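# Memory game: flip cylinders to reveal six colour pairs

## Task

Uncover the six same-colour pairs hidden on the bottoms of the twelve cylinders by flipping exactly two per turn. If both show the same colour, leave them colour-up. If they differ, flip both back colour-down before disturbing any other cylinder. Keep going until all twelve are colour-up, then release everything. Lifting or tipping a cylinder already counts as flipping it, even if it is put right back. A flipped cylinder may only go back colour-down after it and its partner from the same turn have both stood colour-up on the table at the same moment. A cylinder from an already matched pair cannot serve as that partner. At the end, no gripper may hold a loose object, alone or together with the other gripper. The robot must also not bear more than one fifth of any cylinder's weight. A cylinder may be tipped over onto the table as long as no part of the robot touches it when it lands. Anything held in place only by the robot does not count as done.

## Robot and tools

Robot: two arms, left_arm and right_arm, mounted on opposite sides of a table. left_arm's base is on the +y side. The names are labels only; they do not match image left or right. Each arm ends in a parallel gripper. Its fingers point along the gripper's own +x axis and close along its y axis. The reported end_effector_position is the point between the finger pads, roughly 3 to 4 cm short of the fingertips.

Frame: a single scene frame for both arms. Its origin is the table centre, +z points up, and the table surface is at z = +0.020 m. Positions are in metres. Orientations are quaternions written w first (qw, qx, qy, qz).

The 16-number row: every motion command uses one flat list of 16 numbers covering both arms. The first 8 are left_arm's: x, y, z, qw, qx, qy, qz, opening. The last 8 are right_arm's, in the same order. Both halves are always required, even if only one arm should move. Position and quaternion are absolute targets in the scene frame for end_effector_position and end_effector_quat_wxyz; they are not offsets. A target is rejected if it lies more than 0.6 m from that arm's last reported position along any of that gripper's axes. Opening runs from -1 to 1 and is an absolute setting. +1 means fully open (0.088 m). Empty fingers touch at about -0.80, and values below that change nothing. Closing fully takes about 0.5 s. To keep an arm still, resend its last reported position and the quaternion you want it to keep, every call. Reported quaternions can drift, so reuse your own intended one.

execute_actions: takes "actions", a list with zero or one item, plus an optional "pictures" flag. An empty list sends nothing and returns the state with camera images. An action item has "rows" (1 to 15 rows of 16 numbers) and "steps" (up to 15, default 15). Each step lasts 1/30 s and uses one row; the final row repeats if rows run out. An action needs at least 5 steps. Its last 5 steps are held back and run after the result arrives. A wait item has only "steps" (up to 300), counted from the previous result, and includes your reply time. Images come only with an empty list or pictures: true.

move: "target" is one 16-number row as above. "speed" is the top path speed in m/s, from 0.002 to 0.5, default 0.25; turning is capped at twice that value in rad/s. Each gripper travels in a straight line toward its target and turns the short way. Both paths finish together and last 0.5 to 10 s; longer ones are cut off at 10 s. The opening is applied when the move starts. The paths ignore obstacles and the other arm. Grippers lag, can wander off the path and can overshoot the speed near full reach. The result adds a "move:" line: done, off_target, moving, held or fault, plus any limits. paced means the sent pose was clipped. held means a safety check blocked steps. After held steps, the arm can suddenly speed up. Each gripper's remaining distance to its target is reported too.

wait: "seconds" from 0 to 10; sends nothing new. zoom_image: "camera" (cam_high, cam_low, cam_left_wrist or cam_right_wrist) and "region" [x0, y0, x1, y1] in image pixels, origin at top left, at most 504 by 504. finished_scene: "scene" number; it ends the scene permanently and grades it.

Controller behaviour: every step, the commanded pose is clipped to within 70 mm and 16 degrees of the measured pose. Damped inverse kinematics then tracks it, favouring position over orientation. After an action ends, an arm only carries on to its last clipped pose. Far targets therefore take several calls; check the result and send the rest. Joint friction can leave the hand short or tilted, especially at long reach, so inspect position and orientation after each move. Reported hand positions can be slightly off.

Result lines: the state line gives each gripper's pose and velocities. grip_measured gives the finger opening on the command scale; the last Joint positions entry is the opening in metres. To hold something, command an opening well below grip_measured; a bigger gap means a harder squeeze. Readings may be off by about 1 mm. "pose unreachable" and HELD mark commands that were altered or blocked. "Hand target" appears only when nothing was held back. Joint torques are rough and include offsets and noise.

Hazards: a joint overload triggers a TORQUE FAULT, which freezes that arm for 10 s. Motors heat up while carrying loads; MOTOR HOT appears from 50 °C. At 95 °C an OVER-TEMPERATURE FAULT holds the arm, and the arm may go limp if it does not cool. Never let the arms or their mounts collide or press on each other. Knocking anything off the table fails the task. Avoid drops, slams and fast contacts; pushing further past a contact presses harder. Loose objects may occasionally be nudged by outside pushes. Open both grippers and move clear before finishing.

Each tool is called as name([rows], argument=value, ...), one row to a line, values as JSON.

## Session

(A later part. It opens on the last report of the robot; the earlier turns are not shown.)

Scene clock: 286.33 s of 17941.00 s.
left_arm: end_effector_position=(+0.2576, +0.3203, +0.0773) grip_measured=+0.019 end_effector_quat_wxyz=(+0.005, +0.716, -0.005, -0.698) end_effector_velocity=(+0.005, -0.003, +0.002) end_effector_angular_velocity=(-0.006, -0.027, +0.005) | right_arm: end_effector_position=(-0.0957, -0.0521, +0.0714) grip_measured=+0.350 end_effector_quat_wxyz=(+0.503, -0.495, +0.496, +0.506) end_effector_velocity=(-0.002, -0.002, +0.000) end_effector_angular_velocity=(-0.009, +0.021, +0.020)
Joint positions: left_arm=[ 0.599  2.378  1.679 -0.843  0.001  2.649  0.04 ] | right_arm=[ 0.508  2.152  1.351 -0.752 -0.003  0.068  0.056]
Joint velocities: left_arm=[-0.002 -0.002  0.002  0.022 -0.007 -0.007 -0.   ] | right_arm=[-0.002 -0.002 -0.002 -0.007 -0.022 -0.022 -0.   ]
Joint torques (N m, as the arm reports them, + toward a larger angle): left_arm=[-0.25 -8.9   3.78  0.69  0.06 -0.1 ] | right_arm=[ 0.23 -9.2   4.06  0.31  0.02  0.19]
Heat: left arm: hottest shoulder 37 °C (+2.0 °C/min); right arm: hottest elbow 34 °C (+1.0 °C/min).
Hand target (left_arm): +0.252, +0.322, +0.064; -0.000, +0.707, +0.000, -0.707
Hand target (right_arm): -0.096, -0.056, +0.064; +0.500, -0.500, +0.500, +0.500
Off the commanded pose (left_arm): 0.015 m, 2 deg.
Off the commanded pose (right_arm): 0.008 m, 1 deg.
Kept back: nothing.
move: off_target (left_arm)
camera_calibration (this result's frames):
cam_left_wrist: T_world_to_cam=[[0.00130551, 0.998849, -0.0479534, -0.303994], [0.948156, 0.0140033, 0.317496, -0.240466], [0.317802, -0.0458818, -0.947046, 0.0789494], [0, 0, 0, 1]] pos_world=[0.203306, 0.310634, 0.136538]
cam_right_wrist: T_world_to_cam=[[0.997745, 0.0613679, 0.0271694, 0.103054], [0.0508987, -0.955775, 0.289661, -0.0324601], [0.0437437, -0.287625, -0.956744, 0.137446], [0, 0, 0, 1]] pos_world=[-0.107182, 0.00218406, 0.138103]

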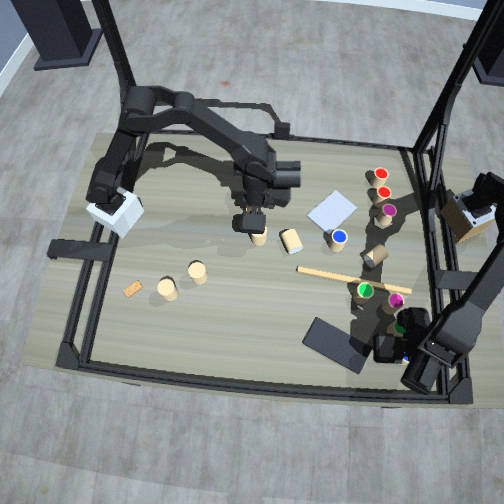

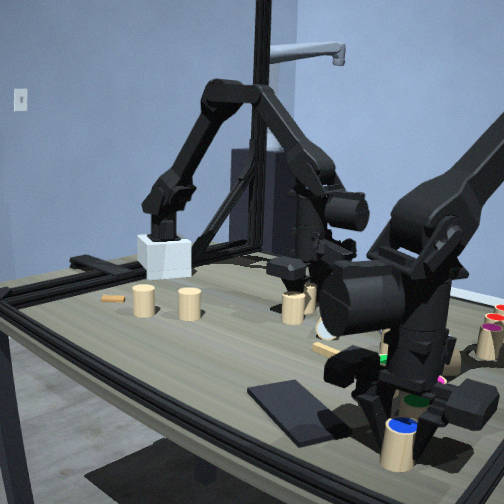

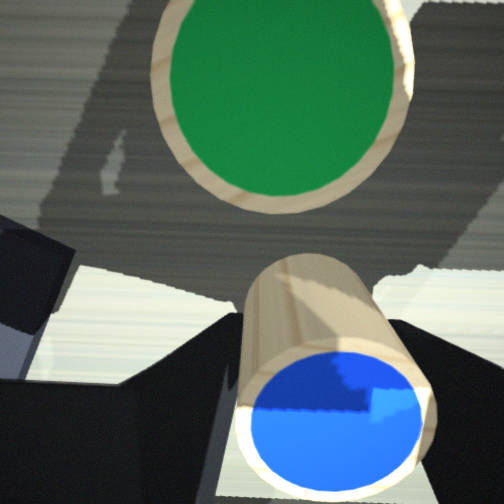

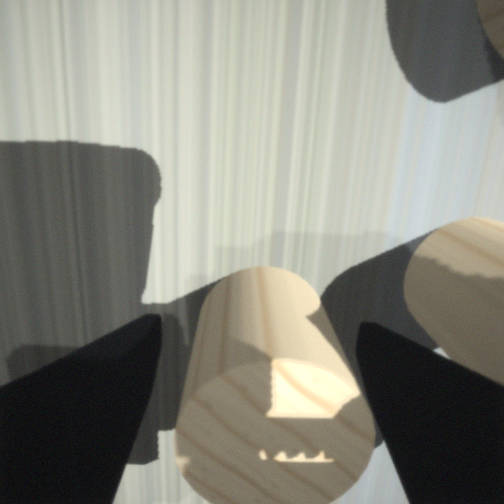

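execute_actions([
  {"rows":[[0.252,0.322,0.068,0,0.707,0,-0.707,0.45,-0.096,-0.055,0.064,0.5,-0.5,0.5,0.5,0.35]],"steps":12},
])

execute_actions([
  {"rows":[[0.252,0.322,0.15,0,0.707,0,-0.707,0.45,-0.096,-0.055,0.064,0.5,-0.5,0.5,0.5,0.35]],"steps":15},
])

execute_actions([
  {"rows":[[0.252,0.322,0.15,0,0.707,0,-0.707,0.6,-0.096,-0.055,0.064,0.5,-0.5,0.5,0.5,-0.3]],"steps":10},
])

execute_actions([
  {"rows":[[0.252,0.322,0.15,0,0.707,0,-0.707,0.6,-0.096,-0.055,0.15,0.5,-0.5,0.5,0.5,-0.3]],"steps":15},
])

move(target=[-0.072,0.085,0.309,0.5,0.5,-0.5,-0.5,0.8,-0.07,-0.03,0.3,0.707,0,0,0.707,-0.3], speed=0.5)

move(target=[-0.072,0.011,0.307,0.5,0.5,-0.5,-0.5,0.8,-0.07,-0.03,0.3,0.707,0,0,0.707,-0.3])

execute_actions([
  {"rows":[[-0.072,0.011,0.307,0.5,0.5,-0.5,-0.5,-0.3,-0.07,-0.03,0.3,0.707,0,0,0.707,-0.3]],"steps":12},
])

execute_actions([
  {"rows":[[-0.072,0.011,0.307,0.5,0.5,-0.5,-0.5,-0.3,-0.07,-0.03,0.3,0.707,0,0,0.707,0.6]],"steps":8},
])

execute_actions([
  {"rows":[[-0.072,0.05,0.307,0.5,0.5,-0.5,-0.5,-0.3,-0.07,-0.07,0.3,0.707,0,0,0.707,0.6]],"steps":10},
])

Scene clock: 287.13 s of 17941.00 s.
left_arm: end_effector_position=(+0.2572, +0.3205, +0.0761) grip_measured=+0.348 end_effector_quat_wxyz=(+0.005, +0.715, -0.005, -0.699) end_effector_velocity=(-0.009, +0.002, -0.002) end_effector_angular_velocity=(+0.026, +0.033, +0.000) | right_arm: end_effector_position=(-0.0957, -0.0521, +0.0703) grip_measured=+0.350 end_effector_quat_wxyz=(+0.502, -0.496, +0.496, +0.506) end_effector_velocity=(-0.000, -0.000, -0.003) end_effector_angular_velocity=(-0.004, +0.021, +0.015)
Joint positions: left_arm=[ 0.599  2.38   1.679 -0.843  0.001  2.649  0.056] | right_arm=[ 0.508  2.155  1.351 -0.751 -0.003  0.069  0.056]
Joint velocities: left_arm=[-0.007  0.002 -0.002 -0.037 -0.007 -0.007  0.041] | right_arm=[-0.007  0.007 -0.002  0.007 -0.022 -0.022 -0.   ]
Joint torques (N m, as the arm reports them, + toward a larger angle): left_arm=[ -0.27 -10.43   4.36   0.21  -0.01  -0.06] | right_arm=[ 0.22 -9.29  4.51  0.26  0.02  0.19]
Heat: left arm: hottest shoulder 37 °C (+2.0 °C/min); right arm: hottest elbow 34 °C (+1.0 °C/min).
Steps of this call (steps 1 to 17: nothing new was sent; steps 18 to 24: the first 7 steps of this action). Readings (end_effector_position):
18: left_arm (+0.2578, +0.3202, +0.0773) | right_arm (-0.0957, -0.0519, +0.0710)
19: left_arm (+0.2578, +0.3202, +0.0773) | right_arm (-0.0957, -0.0519, +0.0710)
21: left_arm (+0.2577, +0.3202, +0.0770) | right_arm (-0.0957, -0.0520, +0.0706)
24: the state above

Scene clock: 287.63 s of 17941.00 s.
left_arm: end_effector_position=(+0.2536, +0.3224, +0.1447) grip_measured=+0.448 end_effector_quat_wxyz=(+0.002, +0.710, -0.002, -0.705) end_effector_velocity=(-0.002, +0.001, +0.061) end_effector_angular_velocity=(+0.014, +0.012, +0.005) | right_arm: end_effector_position=(-0.0957, -0.0522, +0.0702) grip_measured=+0.350 end_effector_quat_wxyz=(+0.502, -0.496, +0.496, +0.506) end_effector_velocity=(+0.004, +0.002, +0.002) end_effector_angular_velocity=(+0.013, -0.007, -0.000)
Joint positions: left_arm=[ 0.599  2.281  1.794 -1.075  0.001  2.649  0.061] | right_arm=[ 0.508  2.155  1.351 -0.751 -0.003  0.069  0.056]
Joint velocities: left_arm=[-0.002 -0.056  0.154 -0.227 -0.007 -0.007  0.   ] | right_arm=[-0.007 -0.007 -0.002  0.007  0.007 -0.007 -0.   ]
Joint torques (N m, as the arm reports them, + toward a larger angle): left_arm=[ -0.28 -12.01   5.17  -0.04  -0.03  -0.08] | right_arm=[ 0.23 -9.25  4.55  0.25  0.02  0.18]
Heat: left arm: hottest shoulder 38 °C (+3.0 °C/min); right arm: hottest elbow 34 °C (+1.0 °C/min).
Off your previous action's commanded pose (left_arm): 0.009 m, 1 deg at its last step (step 5 of this call).
Off your previous action's commanded pose (right_arm): 0.007 m, 1 deg at its last step (step 5 of this call).
Steps of this call (steps 1 to 5: the last 5 steps of your previous action; steps 6 to 15: the first 10 steps of this action). Readings (end_effector_position):
6: left_arm (+0.2538, +0.3223, +0.0811) | right_arm (-0.0957, -0.0522, +0.0702)
7: left_arm (+0.2474, +0.3257, +0.0868) | right_arm (-0.0957, -0.0522, +0.0702)
9: left_arm (+0.2442, +0.3275, +0.1029) | right_arm (-0.0957, -0.0522, +0.0702)
13: left_arm (+0.2523, +0.3231, +0.1371) | right_arm (-0.0957, -0.0522, +0.0702)
15: the state above

Scene clock: 287.97 s of 17941.00 s.
left_arm: end_effector_position=(+0.2507, +0.3240, +0.1469) grip_measured=+0.563 end_effector_quat_wxyz=(-0.001, +0.705, +0.001, -0.710) end_effector_velocity=(-0.011, +0.004, +0.001) end_effector_angular_velocity=(+0.031, +0.042, -0.000) | right_arm: end_effector_position=(-0.0955, -0.0522, +0.0702) grip_measured=+0.022 end_effector_quat_wxyz=(+0.503, -0.496, +0.496, +0.505) end_effector_velocity=(-0.002, -0.003, -0.001) end_effector_angular_velocity=(-0.014, +0.021, -0.009)
Joint positions: left_arm=[ 0.599  2.28   1.801 -1.099  0.001  2.649  0.067] | right_arm=[ 0.508  2.155  1.351 -0.751 -0.001  0.069  0.04 ]
Joint velocities: left_arm=[-0.007 -0.002 -0.002 -0.051 -0.007 -0.007  0.016] | right_arm=[-0.002  0.002 -0.002 -0.007 -0.022  0.007 -0.   ]
Joint torques (N m, as the arm reports them, + toward a larger angle): left_arm=[ -0.19 -12.2    6.15   0.13   0.08  -0.05] | right_arm=[ 0.21 -9.32  4.53  0.25  0.    0.16]
Heat: left arm: hottest shoulder 38 °C (+3.0 °C/min); right arm: hottest elbow 34 °C (+1.0 °C/min).
Off your previous action's commanded pose (left_arm): 0.004 m, 0 deg at its last step (step 5 of this call).
Off your previous action's commanded pose (right_arm): 0.007 m, 1 deg at its last step (step 5 of this call).
Steps of this call (steps 1 to 5: the last 5 steps of your previous action; steps 6 to 10: the first 5 steps of this action). Readings (end_effector_position):
6: left_arm (+0.2508, +0.3239, +0.1464) | right_arm (-0.0957, -0.0522, +0.0702)
7: left_arm (+0.2508, +0.3239, +0.1466) | right_arm (-0.0956, -0.0522, +0.0702)
9: left_arm (+0.2509, +0.3239, +0.1469) | right_arm (-0.0955, -0.0522, +0.0702)
10: the state above

Scene clock: 288.47 s of 17941.00 s.
left_arm: end_effector_position=(+0.2504, +0.3242, +0.1469) grip_measured=+0.599 end_effector_quat_wxyz=(-0.001, +0.704, +0.001, -0.710) end_effector_velocity=(-0.007, -0.001, -0.002) end_effector_angular_velocity=(+0.006, +0.027, +0.000) | right_arm: end_effector_position=(-0.0955, -0.0524, +0.1445) grip_measured=+0.022 end_effector_quat_wxyz=(+0.502, -0.497, +0.497, +0.504) end_effector_velocity=(+0.003, -0.014, +0.043) end_effector_angular_velocity=(-0.100, +0.000, +0.000)
Joint positions: left_arm=[ 0.599  2.28   1.801 -1.101  0.001  2.649  0.068] | right_arm=[ 0.508  2.038  1.491 -1.012 -0.001  0.069  0.04 ]
Joint velocities: left_arm=[-0.007  0.002 -0.002 -0.022  0.007 -0.007  0.   ] | right_arm=[-0.007 -0.022  0.149 -0.271 -0.007 -0.007 -0.   ]
Joint torques (N m, as the arm reports them, + toward a larger angle): left_arm=[ -0.39 -12.39   6.14   0.12   0.06  -0.04] | right_arm=[  0.22 -10.68   5.85  -0.2   -0.02   0.16]
Heat: left arm: hottest shoulder 38 °C (+3.0 °C/min); right arm: hottest elbow 34 °C (+1.0 °C/min).
Off your previous action's commanded pose (left_arm): 0.004 m, 0 deg at its last step (step 5 of this call).
Off your previous action's commanded pose (right_arm): 0.007 m, 1 deg at its last step (step 5 of this call).
Steps of this call (steps 1 to 5: the last 5 steps of your previous action; steps 6 to 15: the first 10 steps of this action). Readings (end_effector_position):
6: left_arm (+0.2505, +0.3241, +0.1469) | right_arm (-0.0953, -0.0544, +0.0759)
7: left_arm (+0.2504, +0.3241, +0.1469) | right_arm (-0.0949, -0.0605, +0.0824)
9: left_arm (+0.2504, +0.3241, +0.1469) | right_arm (-0.0947, -0.0631, +0.1016)
13: left_arm (+0.2504, +0.3242, +0.1469) | right_arm (-0.0954, -0.0529, +0.1378)
15: the state above

Scene clock: 291.07 s of 17941.00 s.
left_arm: end_effector_position=(-0.0738, +0.0856, +0.3211) grip_measured=+0.800 end_effector_quat_wxyz=(+0.501, +0.494, -0.508, -0.497) end_effector_velocity=(-0.002, -0.002, -0.001) end_effector_angular_velocity=(-0.002, +0.007, -0.000) | right_arm: end_effector_position=(-0.0710, -0.0282, +0.3048) grip_measured=+0.022 end_effector_quat_wxyz=(+0.711, +0.004, -0.003, +0.703) end_effector_velocity=(-0.000, -0.001, -0.005) end_effector_angular_velocity=(-0.003, -0.007, +0.005)
Joint positions: left_arm=[-0.276  1.67   0.689  1.     0.212  1.571  0.078] | right_arm=[0.455 1.476 0.532 0.955 0.029 0.001 0.04 ]
Joint velocities: left_arm=[-0.007  0.007  0.002  0.007 -0.007 -0.007 -0.001] | right_arm=[-0.002  0.012 -0.012  0.022 -0.007 -0.007  0.   ]
Joint torques (N m, as the arm reports them, + toward a larger angle): left_arm=[-0.35 -5.82  4.56  1.76 -0.13 -0.14] | right_arm=[-0.32 -5.6   5.03  1.66 -0.12 -0.21]
Heat: left arm: hottest shoulder 38 °C (+4.1 °C/min); right arm: hottest elbow 34 °C (+1.0 °C/min).
Hand target (left_arm): -0.075, +0.086, +0.312; +0.498, +0.497, -0.501, -0.504
Hand target (right_arm): -0.070, -0.029, +0.299; +0.711, -0.002, -0.001, +0.703
Off your previous action's commanded pose (left_arm): 0.004 m, 1 deg at its last step (step 5 of this call).
Off your previous action's commanded pose (right_arm): 0.005 m, 0 deg at its last step (step 5 of this call).
Off the commanded pose (left_arm): 0.012 m, 1 deg.
Off the commanded pose (right_arm): 0.005 m, 1 deg.
Kept back: nothing.
move: off_target (left_arm)
camera_calibration (this result's frames):
cam_left_wrist: T_world_to_cam=[[0.00413459, -0.0517709, -0.99865, 0.337916], [0.958636, 0.28443, -0.0107762, 0.0826785], [0.284604, -0.957298, 0.0508054, 0.159567], [0, 0, 0, 1]] pos_world=[-0.126069, 0.146731, 0.330244]
cam_right_wrist: T_world_to_cam=[[0.99754, -0.040843, 0.0569749, 0.0586294], [0.042309, -0.297262, -0.953858, 0.318477], [0.0558949, 0.953922, -0.294803, 0.200639], [0, 0, 0, 1]] pos_world=[-0.0831743, -0.0943279, 0.35959]

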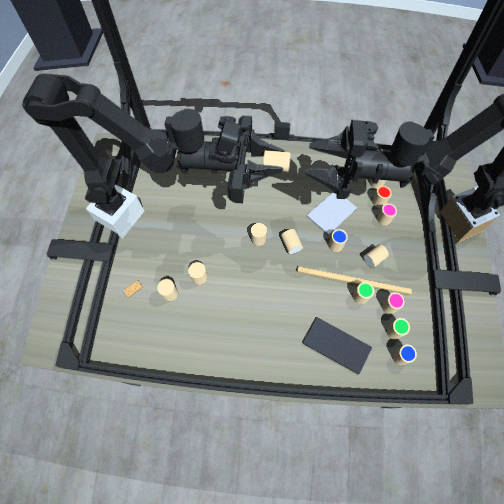

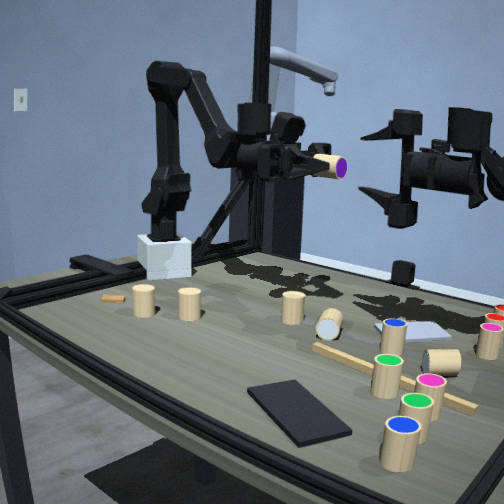

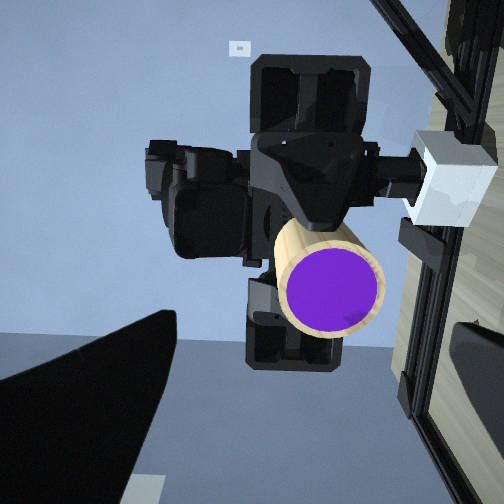

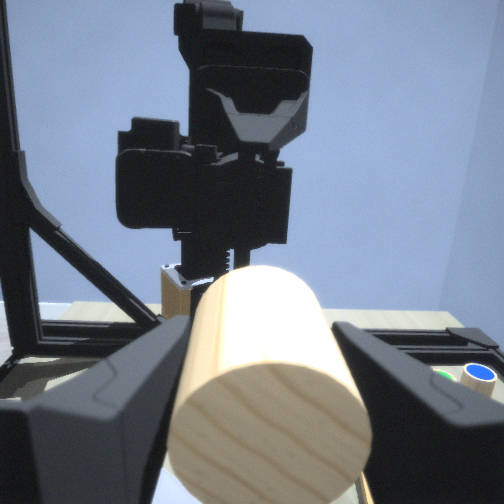

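Scene clock: 292.03 s of 17941.00 s.
left_arm: end_effector_position=(-0.0717, +0.0148, +0.3103) grip_measured=+0.800 end_effector_quat_wxyz=(+0.501, +0.499, -0.502, -0.498) end_effector_velocity=(-0.002, -0.003, -0.000) end_effector_angular_velocity=(+0.002, +0.022, -0.000) | right_arm: end_effector_position=(-0.0707, -0.0287, +0.3037) grip_measured=+0.023 end_effector_quat_wxyz=(+0.707, +0.003, -0.003, +0.707) end_effector_velocity=(+0.002, -0.001, -0.002) end_effector_angular_velocity=(-0.007, -0.022, -0.000)
Joint positions: left_arm=[-0.313  1.92   0.973  0.954  0.167  1.571  0.078] | right_arm=[0.447 1.476 0.529 0.955 0.011 0.001 0.04 ]
Joint velocities: left_arm=[-0.007  0.007  0.012 -0.007 -0.007 -0.022 -0.   ] | right_arm=[-0.007 -0.002 -0.002 -0.007 -0.007 -0.022  0.   ]
Joint torques (N m, as the arm reports them, + toward a larger angle): left_arm=[-0.13 -7.97  6.65  1.49 -0.13  0.  ] | right_arm=[-0.32 -6.48  5.03  1.53 -0.12 -0.03]
Heat: left arm: hottest shoulder 38 °C (+4.1 °C/min); right arm: hottest shoulder 33 °C (+0.0 °C/min).
Hand target (left_arm): -0.072, +0.011, +0.307; +0.500, +0.500, -0.500, -0.500
Hand target (right_arm): -0.070, -0.030, +0.300; +0.707, +0.000, -0.000, +0.707
Off the commanded pose (left_arm): 0.005 m, 0 deg.
Off the commanded pose (right_arm): 0.004 m, 0 deg.
Kept back: nothing.
move: done
camera_calibration (this result's frames):
cam_left_wrist: T_world_to_cam=[[0.00173866, -0.0398678, -0.999203, 0.323283], [0.955963, 0.293316, -0.0100397, 0.100117], [0.293482, -0.955184, 0.0386221, 0.0961044], [0, 0, 0, 1]] pos_world=[-0.124476, 0.0753199, 0.320318]
cam_right_wrist: T_world_to_cam=[[0.997907, -0.0300342, 0.0572758, 0.058676], [0.0456922, -0.299336, -0.953053, 0.317152], [0.0457689, 0.953675, -0.297337, 0.200764], [0, 0, 0, 1]] pos_world=[-0.0822333, -0.0947664, 0.358596]

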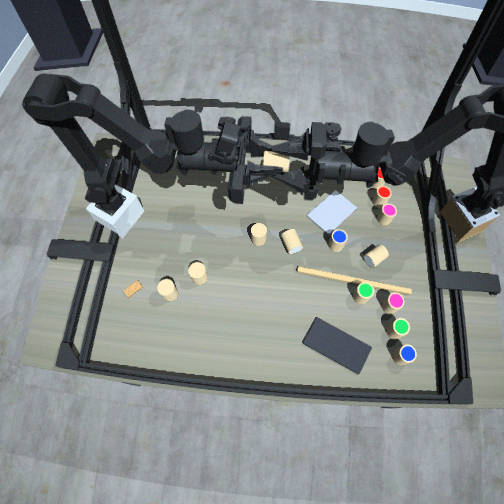

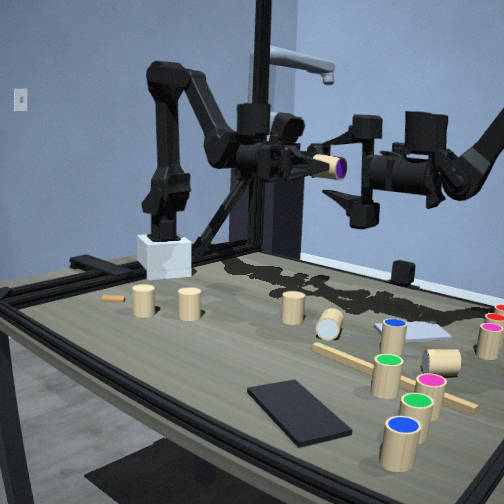

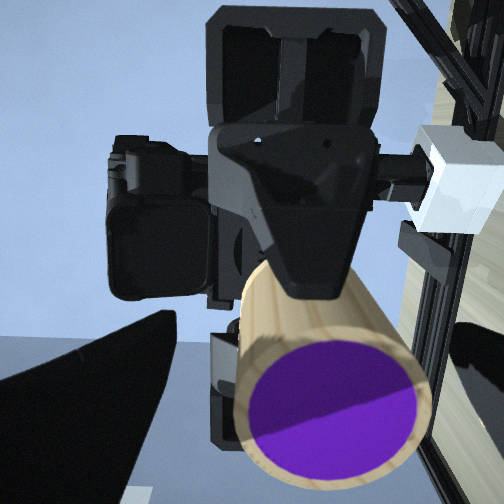

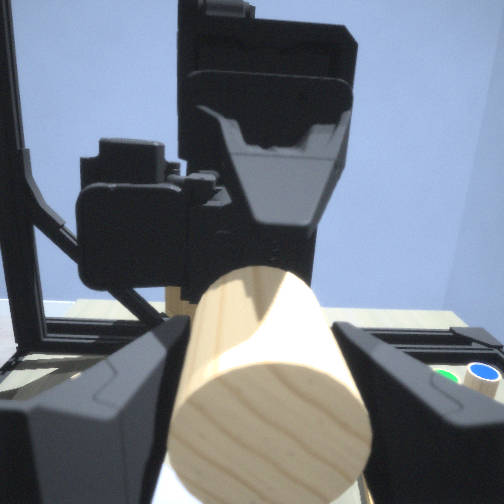

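Scene clock: 292.27 s of 17941.00 s.
left_arm: end_effector_position=(-0.0716, +0.0144, +0.3106) grip_measured=+0.015 end_effector_quat_wxyz=(+0.501, +0.499, -0.502, -0.498) end_effector_velocity=(+0.000, -0.004, +0.004) end_effector_angular_velocity=(+0.017, +0.010, +0.005) | right_arm: end_effector_position=(-0.0707, -0.0287, +0.3037) grip_measured=+0.023 end_effector_quat_wxyz=(+0.707, +0.003, -0.003, +0.707) end_effector_velocity=(-0.000, -0.003, +0.005) end_effector_angular_velocity=(+0.037, -0.022, +0.005)
Joint positions: left_arm=[-0.313  1.92   0.975  0.952  0.167  1.571  0.04 ] | right_arm=[0.447 1.476 0.529 0.956 0.011 0.001 0.04 ]
Joint velocities: left_arm=[-0.002 -0.007  0.027 -0.051 -0.007 -0.007  0.042] | right_arm=[-0.002 -0.002 -0.017  0.051 -0.007 -0.022 -0.   ]
Joint torques (N m, as the arm reports them, + toward a larger angle): left_arm=[-0.26 -7.89  6.49  1.52 -0.13 -0.06] | right_arm=[-0.26 -6.44  5.11  1.44 -0.12 -0.03]
Heat: left arm: hottest shoulder 38 °C (+4.0 °C/min); right arm: hottest shoulder 33 °C (+0.0 °C/min).
Steps of this call (steps 1 to 7: the first 7 steps of this action). Readings (end_effector_position):
1: left_arm (-0.0717, +0.0147, +0.3103) | right_arm (-0.0707, -0.0287, +0.3037)
2: left_arm (-0.0717, +0.0146, +0.3101) | right_arm (-0.0707, -0.0287, +0.3037)
4: left_arm (-0.0717, +0.0145, +0.3104) | right_arm (-0.0707, -0.0287, +0.3037)
7: the state above

Scene clock: 292.53 s of 17941.00 s.
left_arm: end_effector_position=(-0.0716, +0.0142, +0.3107) grip_measured=+0.020 end_effector_quat_wxyz=(+0.501, +0.499, -0.502, -0.498) end_effector_velocity=(-0.000, -0.000, -0.009) end_effector_angular_velocity=(+0.031, +0.013, +0.005) | right_arm: end_effector_position=(-0.0707, -0.0288, +0.3036) grip_measured=+0.077 end_effector_quat_wxyz=(+0.707, +0.003, -0.003, +0.707) end_effector_velocity=(-0.002, -0.001, -0.004) end_effector_angular_velocity=(-0.012, +0.007, +0.020)
Joint positions: left_arm=[-0.313  1.92   0.976  0.951  0.167  1.571  0.04 ] | right_arm=[0.447 1.476 0.528 0.956 0.011 0.001 0.043]
Joint velocities: left_arm=[-0.002  0.007 -0.002 -0.022 -0.007 -0.007 -0.   ] | right_arm=[-0.002 -0.002 -0.007 -0.007 -0.022  0.007  0.113]
Joint torques (N m, as the arm reports them, + toward a larger angle): left_arm=[ 0.06 -7.88  6.66  1.63 -0.06 -0.05] | right_arm=[-0.29 -6.45  5.14  1.44 -0.09 -0.05]
Heat: left arm: hottest shoulder 38 °C (+4.0 °C/min); right arm: hottest shoulder 33 °C (+0.0 °C/min).
Off your previous action's commanded pose (left_arm): 0.005 m, 0 deg at its last step (step 5 of this call).
Off your previous action's commanded pose (right_arm): 0.004 m, 0 deg at its last step (step 5 of this call).
Steps of this call (steps 1 to 5: the last 5 steps of your previous action; steps 6 to 8: the first 3 steps of this action). Readings (end_effector_position):
6: left_arm (-0.0716, +0.0142, +0.3109) | right_arm (-0.0707, -0.0288, +0.3036)
7: left_arm (-0.0716, +0.0142, +0.3109) | right_arm (-0.0707, -0.0288, +0.3036)
8: the state above

Scene clock: 292.87 s of 17941.00 s.
left_arm: end_effector_position=(-0.0725, +0.0357, +0.3033) grip_measured=+0.020 end_effector_quat_wxyz=(+0.498, +0.502, -0.497, -0.503) end_effector_velocity=(+0.006, +0.098, -0.030) end_effector_angular_velocity=(+0.079, +0.007, +0.019) | right_arm: end_effector_position=(-0.0704, -0.0555, +0.3011) grip_measured=+0.577 end_effector_quat_wxyz=(+0.707, +0.002, -0.002, +0.707) end_effector_velocity=(+0.001, -0.106, +0.009) end_effector_angular_velocity=(+0.017, -0.007, +0.005)
Joint positions: left_arm=[-0.305  1.866  0.876  0.981  0.174  1.571  0.04 ] | right_arm=[0.447 1.365 0.431 0.94  0.011 0.001 0.067]
Joint velocities: left_arm=[ 0.056 -0.261 -0.437  0.095  0.037  0.007 -0.   ] | right_arm=[-0.002 -0.515 -0.344 -0.154 -0.007 -0.007  0.009]
Joint torques (N m, as the arm reports them, + toward a larger angle): left_arm=[  0.3  -11.09   4.93   2.01   0.12  -0.03] | right_arm=[-0.17 -6.31  5.23  1.18 -0.08 -0.04]
Heat: left arm: hottest shoulder 38 °C (+4.0 °C/min); right arm: hottest shoulder 33 °C (+0.0 °C/min).
Off your previous action's commanded pose (left_arm): 0.004 m, 0 deg at its last step (step 5 of this call).
Off your previous action's commanded pose (right_arm): 0.004 m, 0 deg at its last step (step 5 of this call).
Steps of this call (steps 1 to 5: the last 5 steps of your previous action; steps 6 to 10: the first 5 steps of this action). Readings (end_effector_position):
6: left_arm (-0.0718, +0.0168, +0.3085) | right_arm (-0.0707, -0.0328, +0.3034)
7: left_arm (-0.0721, +0.0220, +0.3072) | right_arm (-0.0706, -0.0394, +0.3020)
9: left_arm (-0.0726, +0.0321, +0.3043) | right_arm (-0.0705, -0.0516, +0.3009)
10: the state above

move(target=[-0.2,0.04,0.14,0,0.707,0,-0.707,-0.3,0.089,-0.176,0.135,0.5,-0.5,0.5,0.5,0.6], speed=0.5)

move(target=[-0.2,0.04,0.064,0,0.707,0,-0.707,-0.3,0.089,-0.176,0.065,0.5,-0.5,0.5,0.5,0.6], speed=0.15)

Scene clock: 295.60 s of 17941.00 s.
left_arm: end_effector_position=(-0.1994, +0.0396, +0.1437) grip_measured=+0.019 end_effector_quat_wxyz=(+0.007, +0.705, -0.002, -0.710) end_effector_velocity=(+0.001, +0.006, -0.003) end_effector_angular_velocity=(+0.055, -0.015, +0.005) | right_arm: end_effector_position=(+0.0860, -0.1778, +0.1375) grip_measured=+0.600 end_effector_quat_wxyz=(+0.497, -0.497, +0.499, +0.506) end_effector_velocity=(-0.002, -0.006, -0.003) end_effector_angular_velocity=(-0.023, +0.023, +0.015)
Joint positions: left_arm=[-0.612  2.555  2.28  -1.282  0.005  1.431  0.04 ] | right_arm=[-0.112  1.76   1.084 -0.894 -0.013 -0.556  0.068]
Joint velocities: left_arm=[-0.002  0.042  0.066 -0.081 -0.007 -0.007 -0.   ] | right_arm=[-0.007  0.007 -0.002 -0.022 -0.007 -0.022 -0.   ]
Joint torques (N m, as the arm reports them, + toward a larger angle): left_arm=[  0.01 -11.62   6.59   0.13   0.18  -0.13] | right_arm=[-0.31 -6.81  6.61 -0.08 -0.01 -0.22]
Heat: left arm: hottest shoulder 38 °C (+3.0 °C/min); right arm: hottest elbow 34 °C (+1.0 °C/min).
Hand target (left_arm): -0.200, +0.039, +0.138; +0.003, +0.704, +0.003, -0.710
Hand target (right_arm): +0.088, -0.177, +0.136; +0.495, -0.500, +0.500, +0.505
Off your previous action's commanded pose (left_arm): 0.007 m, 0 deg at its last step (step 5 of this call).
Off your previous action's commanded pose (right_arm): 0.006 m, 1 deg at its last step (step 5 of this call).
Off the commanded pose (left_arm): 0.004 m, 1 deg.
Off the commanded pose (right_arm): 0.004 m, 1 deg.
Kept back: nothing.
move: done
camera_calibration (this result's frames):
cam_left_wrist: T_world_to_cam=[[-0.00645602, 0.998928, -0.0458309, -0.0216614], [0.957808, 0.0193467, 0.286758, 0.181773], [0.287337, -0.0420459, -0.956906, 0.269357], [0, 0, 0, 1]] pos_world=[-0.25164, 0.0294468, 0.204632]
cam_right_wrist: T_world_to_cam=[[0.997633, 0.0658677, 0.0197665, -0.0705081], [0.0569465, -0.952393, 0.299509, -0.182291], [0.0385534, -0.297674, -0.953889, 0.15476], [0, 0, 0, 1]] pos_world=[0.0747555, -0.122901, 0.203615]

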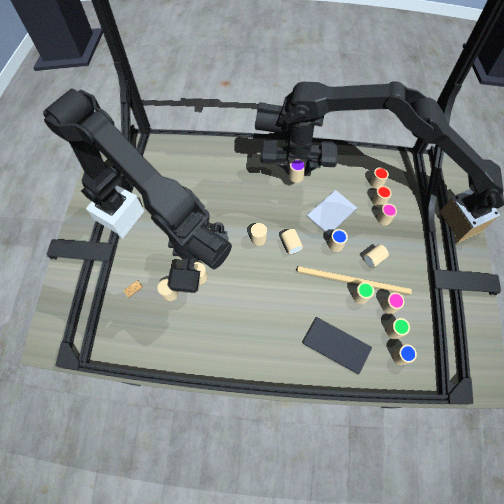

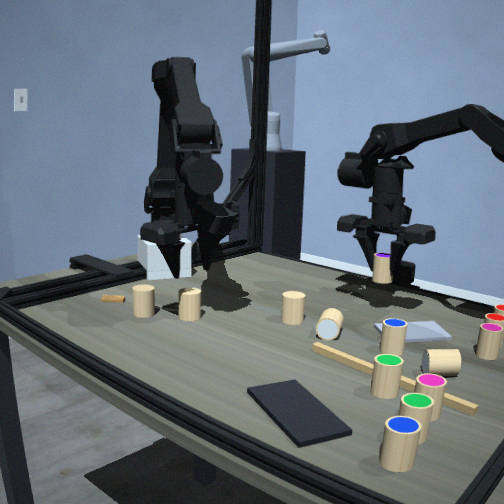

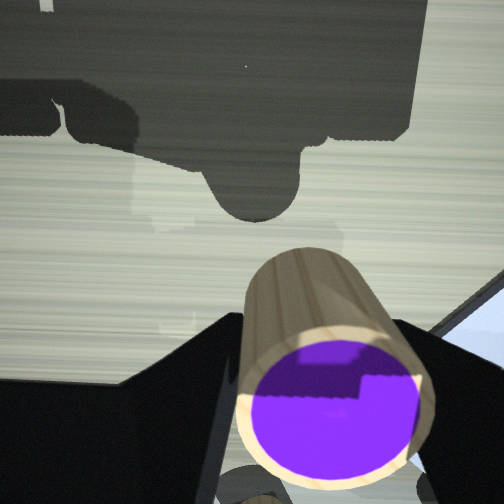

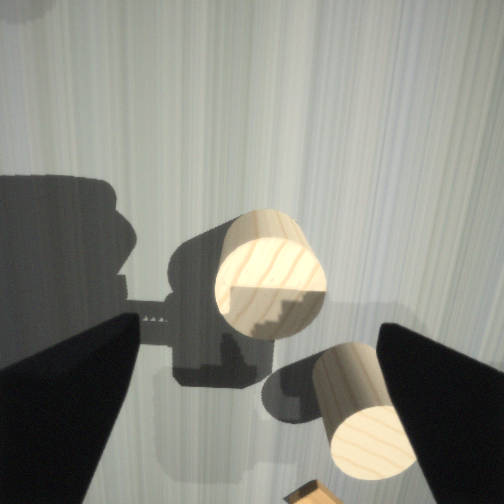

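Scene clock: 296.63 s of 17941.00 s.
left_arm: end_effector_position=(-0.1997, +0.0343, +0.0811) grip_measured=+0.018 end_effector_quat_wxyz=(+0.013, +0.704, -0.009, -0.710) end_effector_velocity=(+0.002, -0.002, +0.001) end_effector_angular_velocity=(-0.010, -0.021, +0.006) | right_arm: end_effector_position=(+0.0905, -0.1733, +0.0706) grip_measured=+0.600 end_effector_quat_wxyz=(+0.504, -0.499, +0.493, +0.504) end_effector_velocity=(-0.000, -0.000, -0.003) end_effector_angular_velocity=(+0.002, +0.007, +0.005)
Joint positions: left_arm=[-0.612  2.611  2.136 -1.062  0.003  1.431  0.04 ] | right_arm=[-0.112  1.913  0.97  -0.612 -0.003 -0.553  0.068]
Joint velocities: left_arm=[-0.002 -0.002 -0.002  0.007 -0.022 -0.007 -0.   ] | right_arm=[-0.002  0.007 -0.002  0.007 -0.007 -0.007 -0.   ]
Joint torques (N m, as the arm reports them, + toward a larger angle): left_arm=[ -0.13 -10.44   4.05   0.89  -0.03   0.14] | right_arm=[ 0.1  -7.21  3.51  0.3   0.    0.19]
Heat: left arm: hottest shoulder 38 °C (+3.0 °C/min); right arm: hottest elbow 34 °C (+1.0 °C/min).
Hand target (left_arm): -0.200, +0.040, +0.064; -0.000, +0.707, +0.000, -0.707
Hand target (right_arm): +0.089, -0.177, +0.065; +0.500, -0.500, +0.500, +0.500
Off the commanded pose (left_arm): 0.018 m, 2 deg.
Off the commanded pose (right_arm): 0.006 m, 1 deg.
Kept back: nothing.
move: off_target (left_arm)
camera_calibration (this result's frames):
cam_left_wrist: T_world_to_cam=[[-0.00614203, 0.997866, -0.0650105, -0.0176402], [0.957888, 0.0245347, 0.286091, 0.200061], [0.287076, -0.0605156, -0.955994, 0.209833], [0, 0, 0, 1]] pos_world=[-0.251983, 0.0253923, 0.142217]
cam_right_wrist: T_world_to_cam=[[0.997357, 0.0624966, 0.0370493, -0.0757512], [0.0489892, -0.955074, 0.292291, -0.157469], [0.053652, -0.289703, -0.955612, 0.0922949], [0, 0, 0, 1]] pos_world=[0.0783134, -0.118922, 0.137031]

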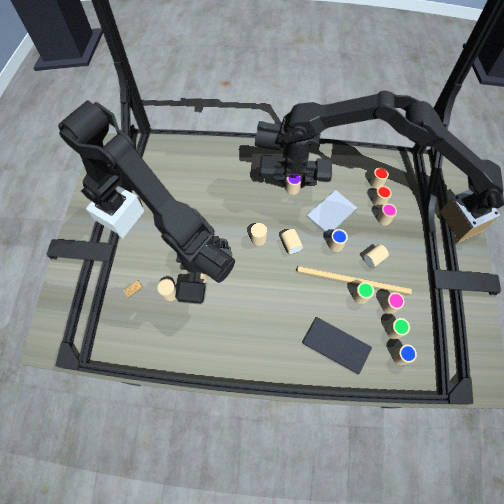

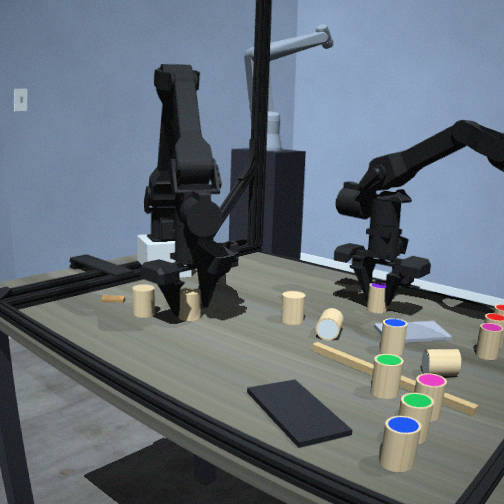

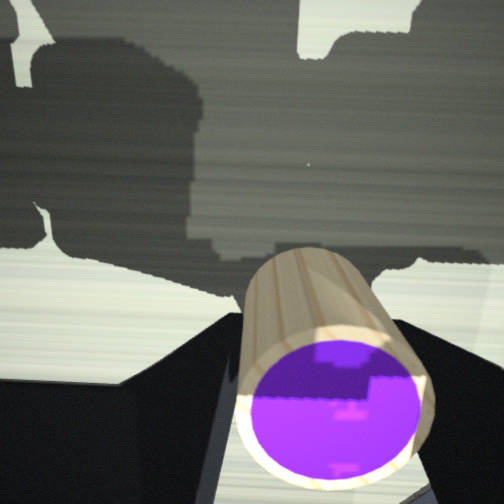

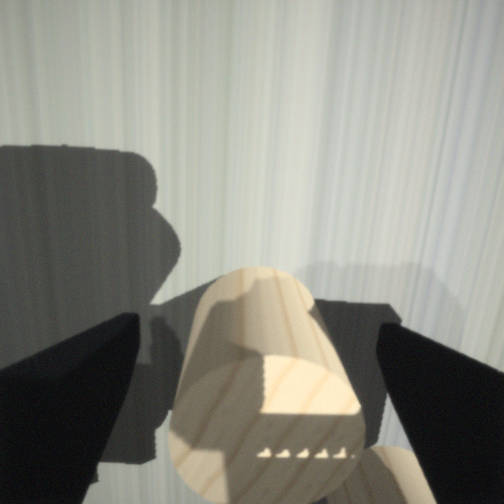

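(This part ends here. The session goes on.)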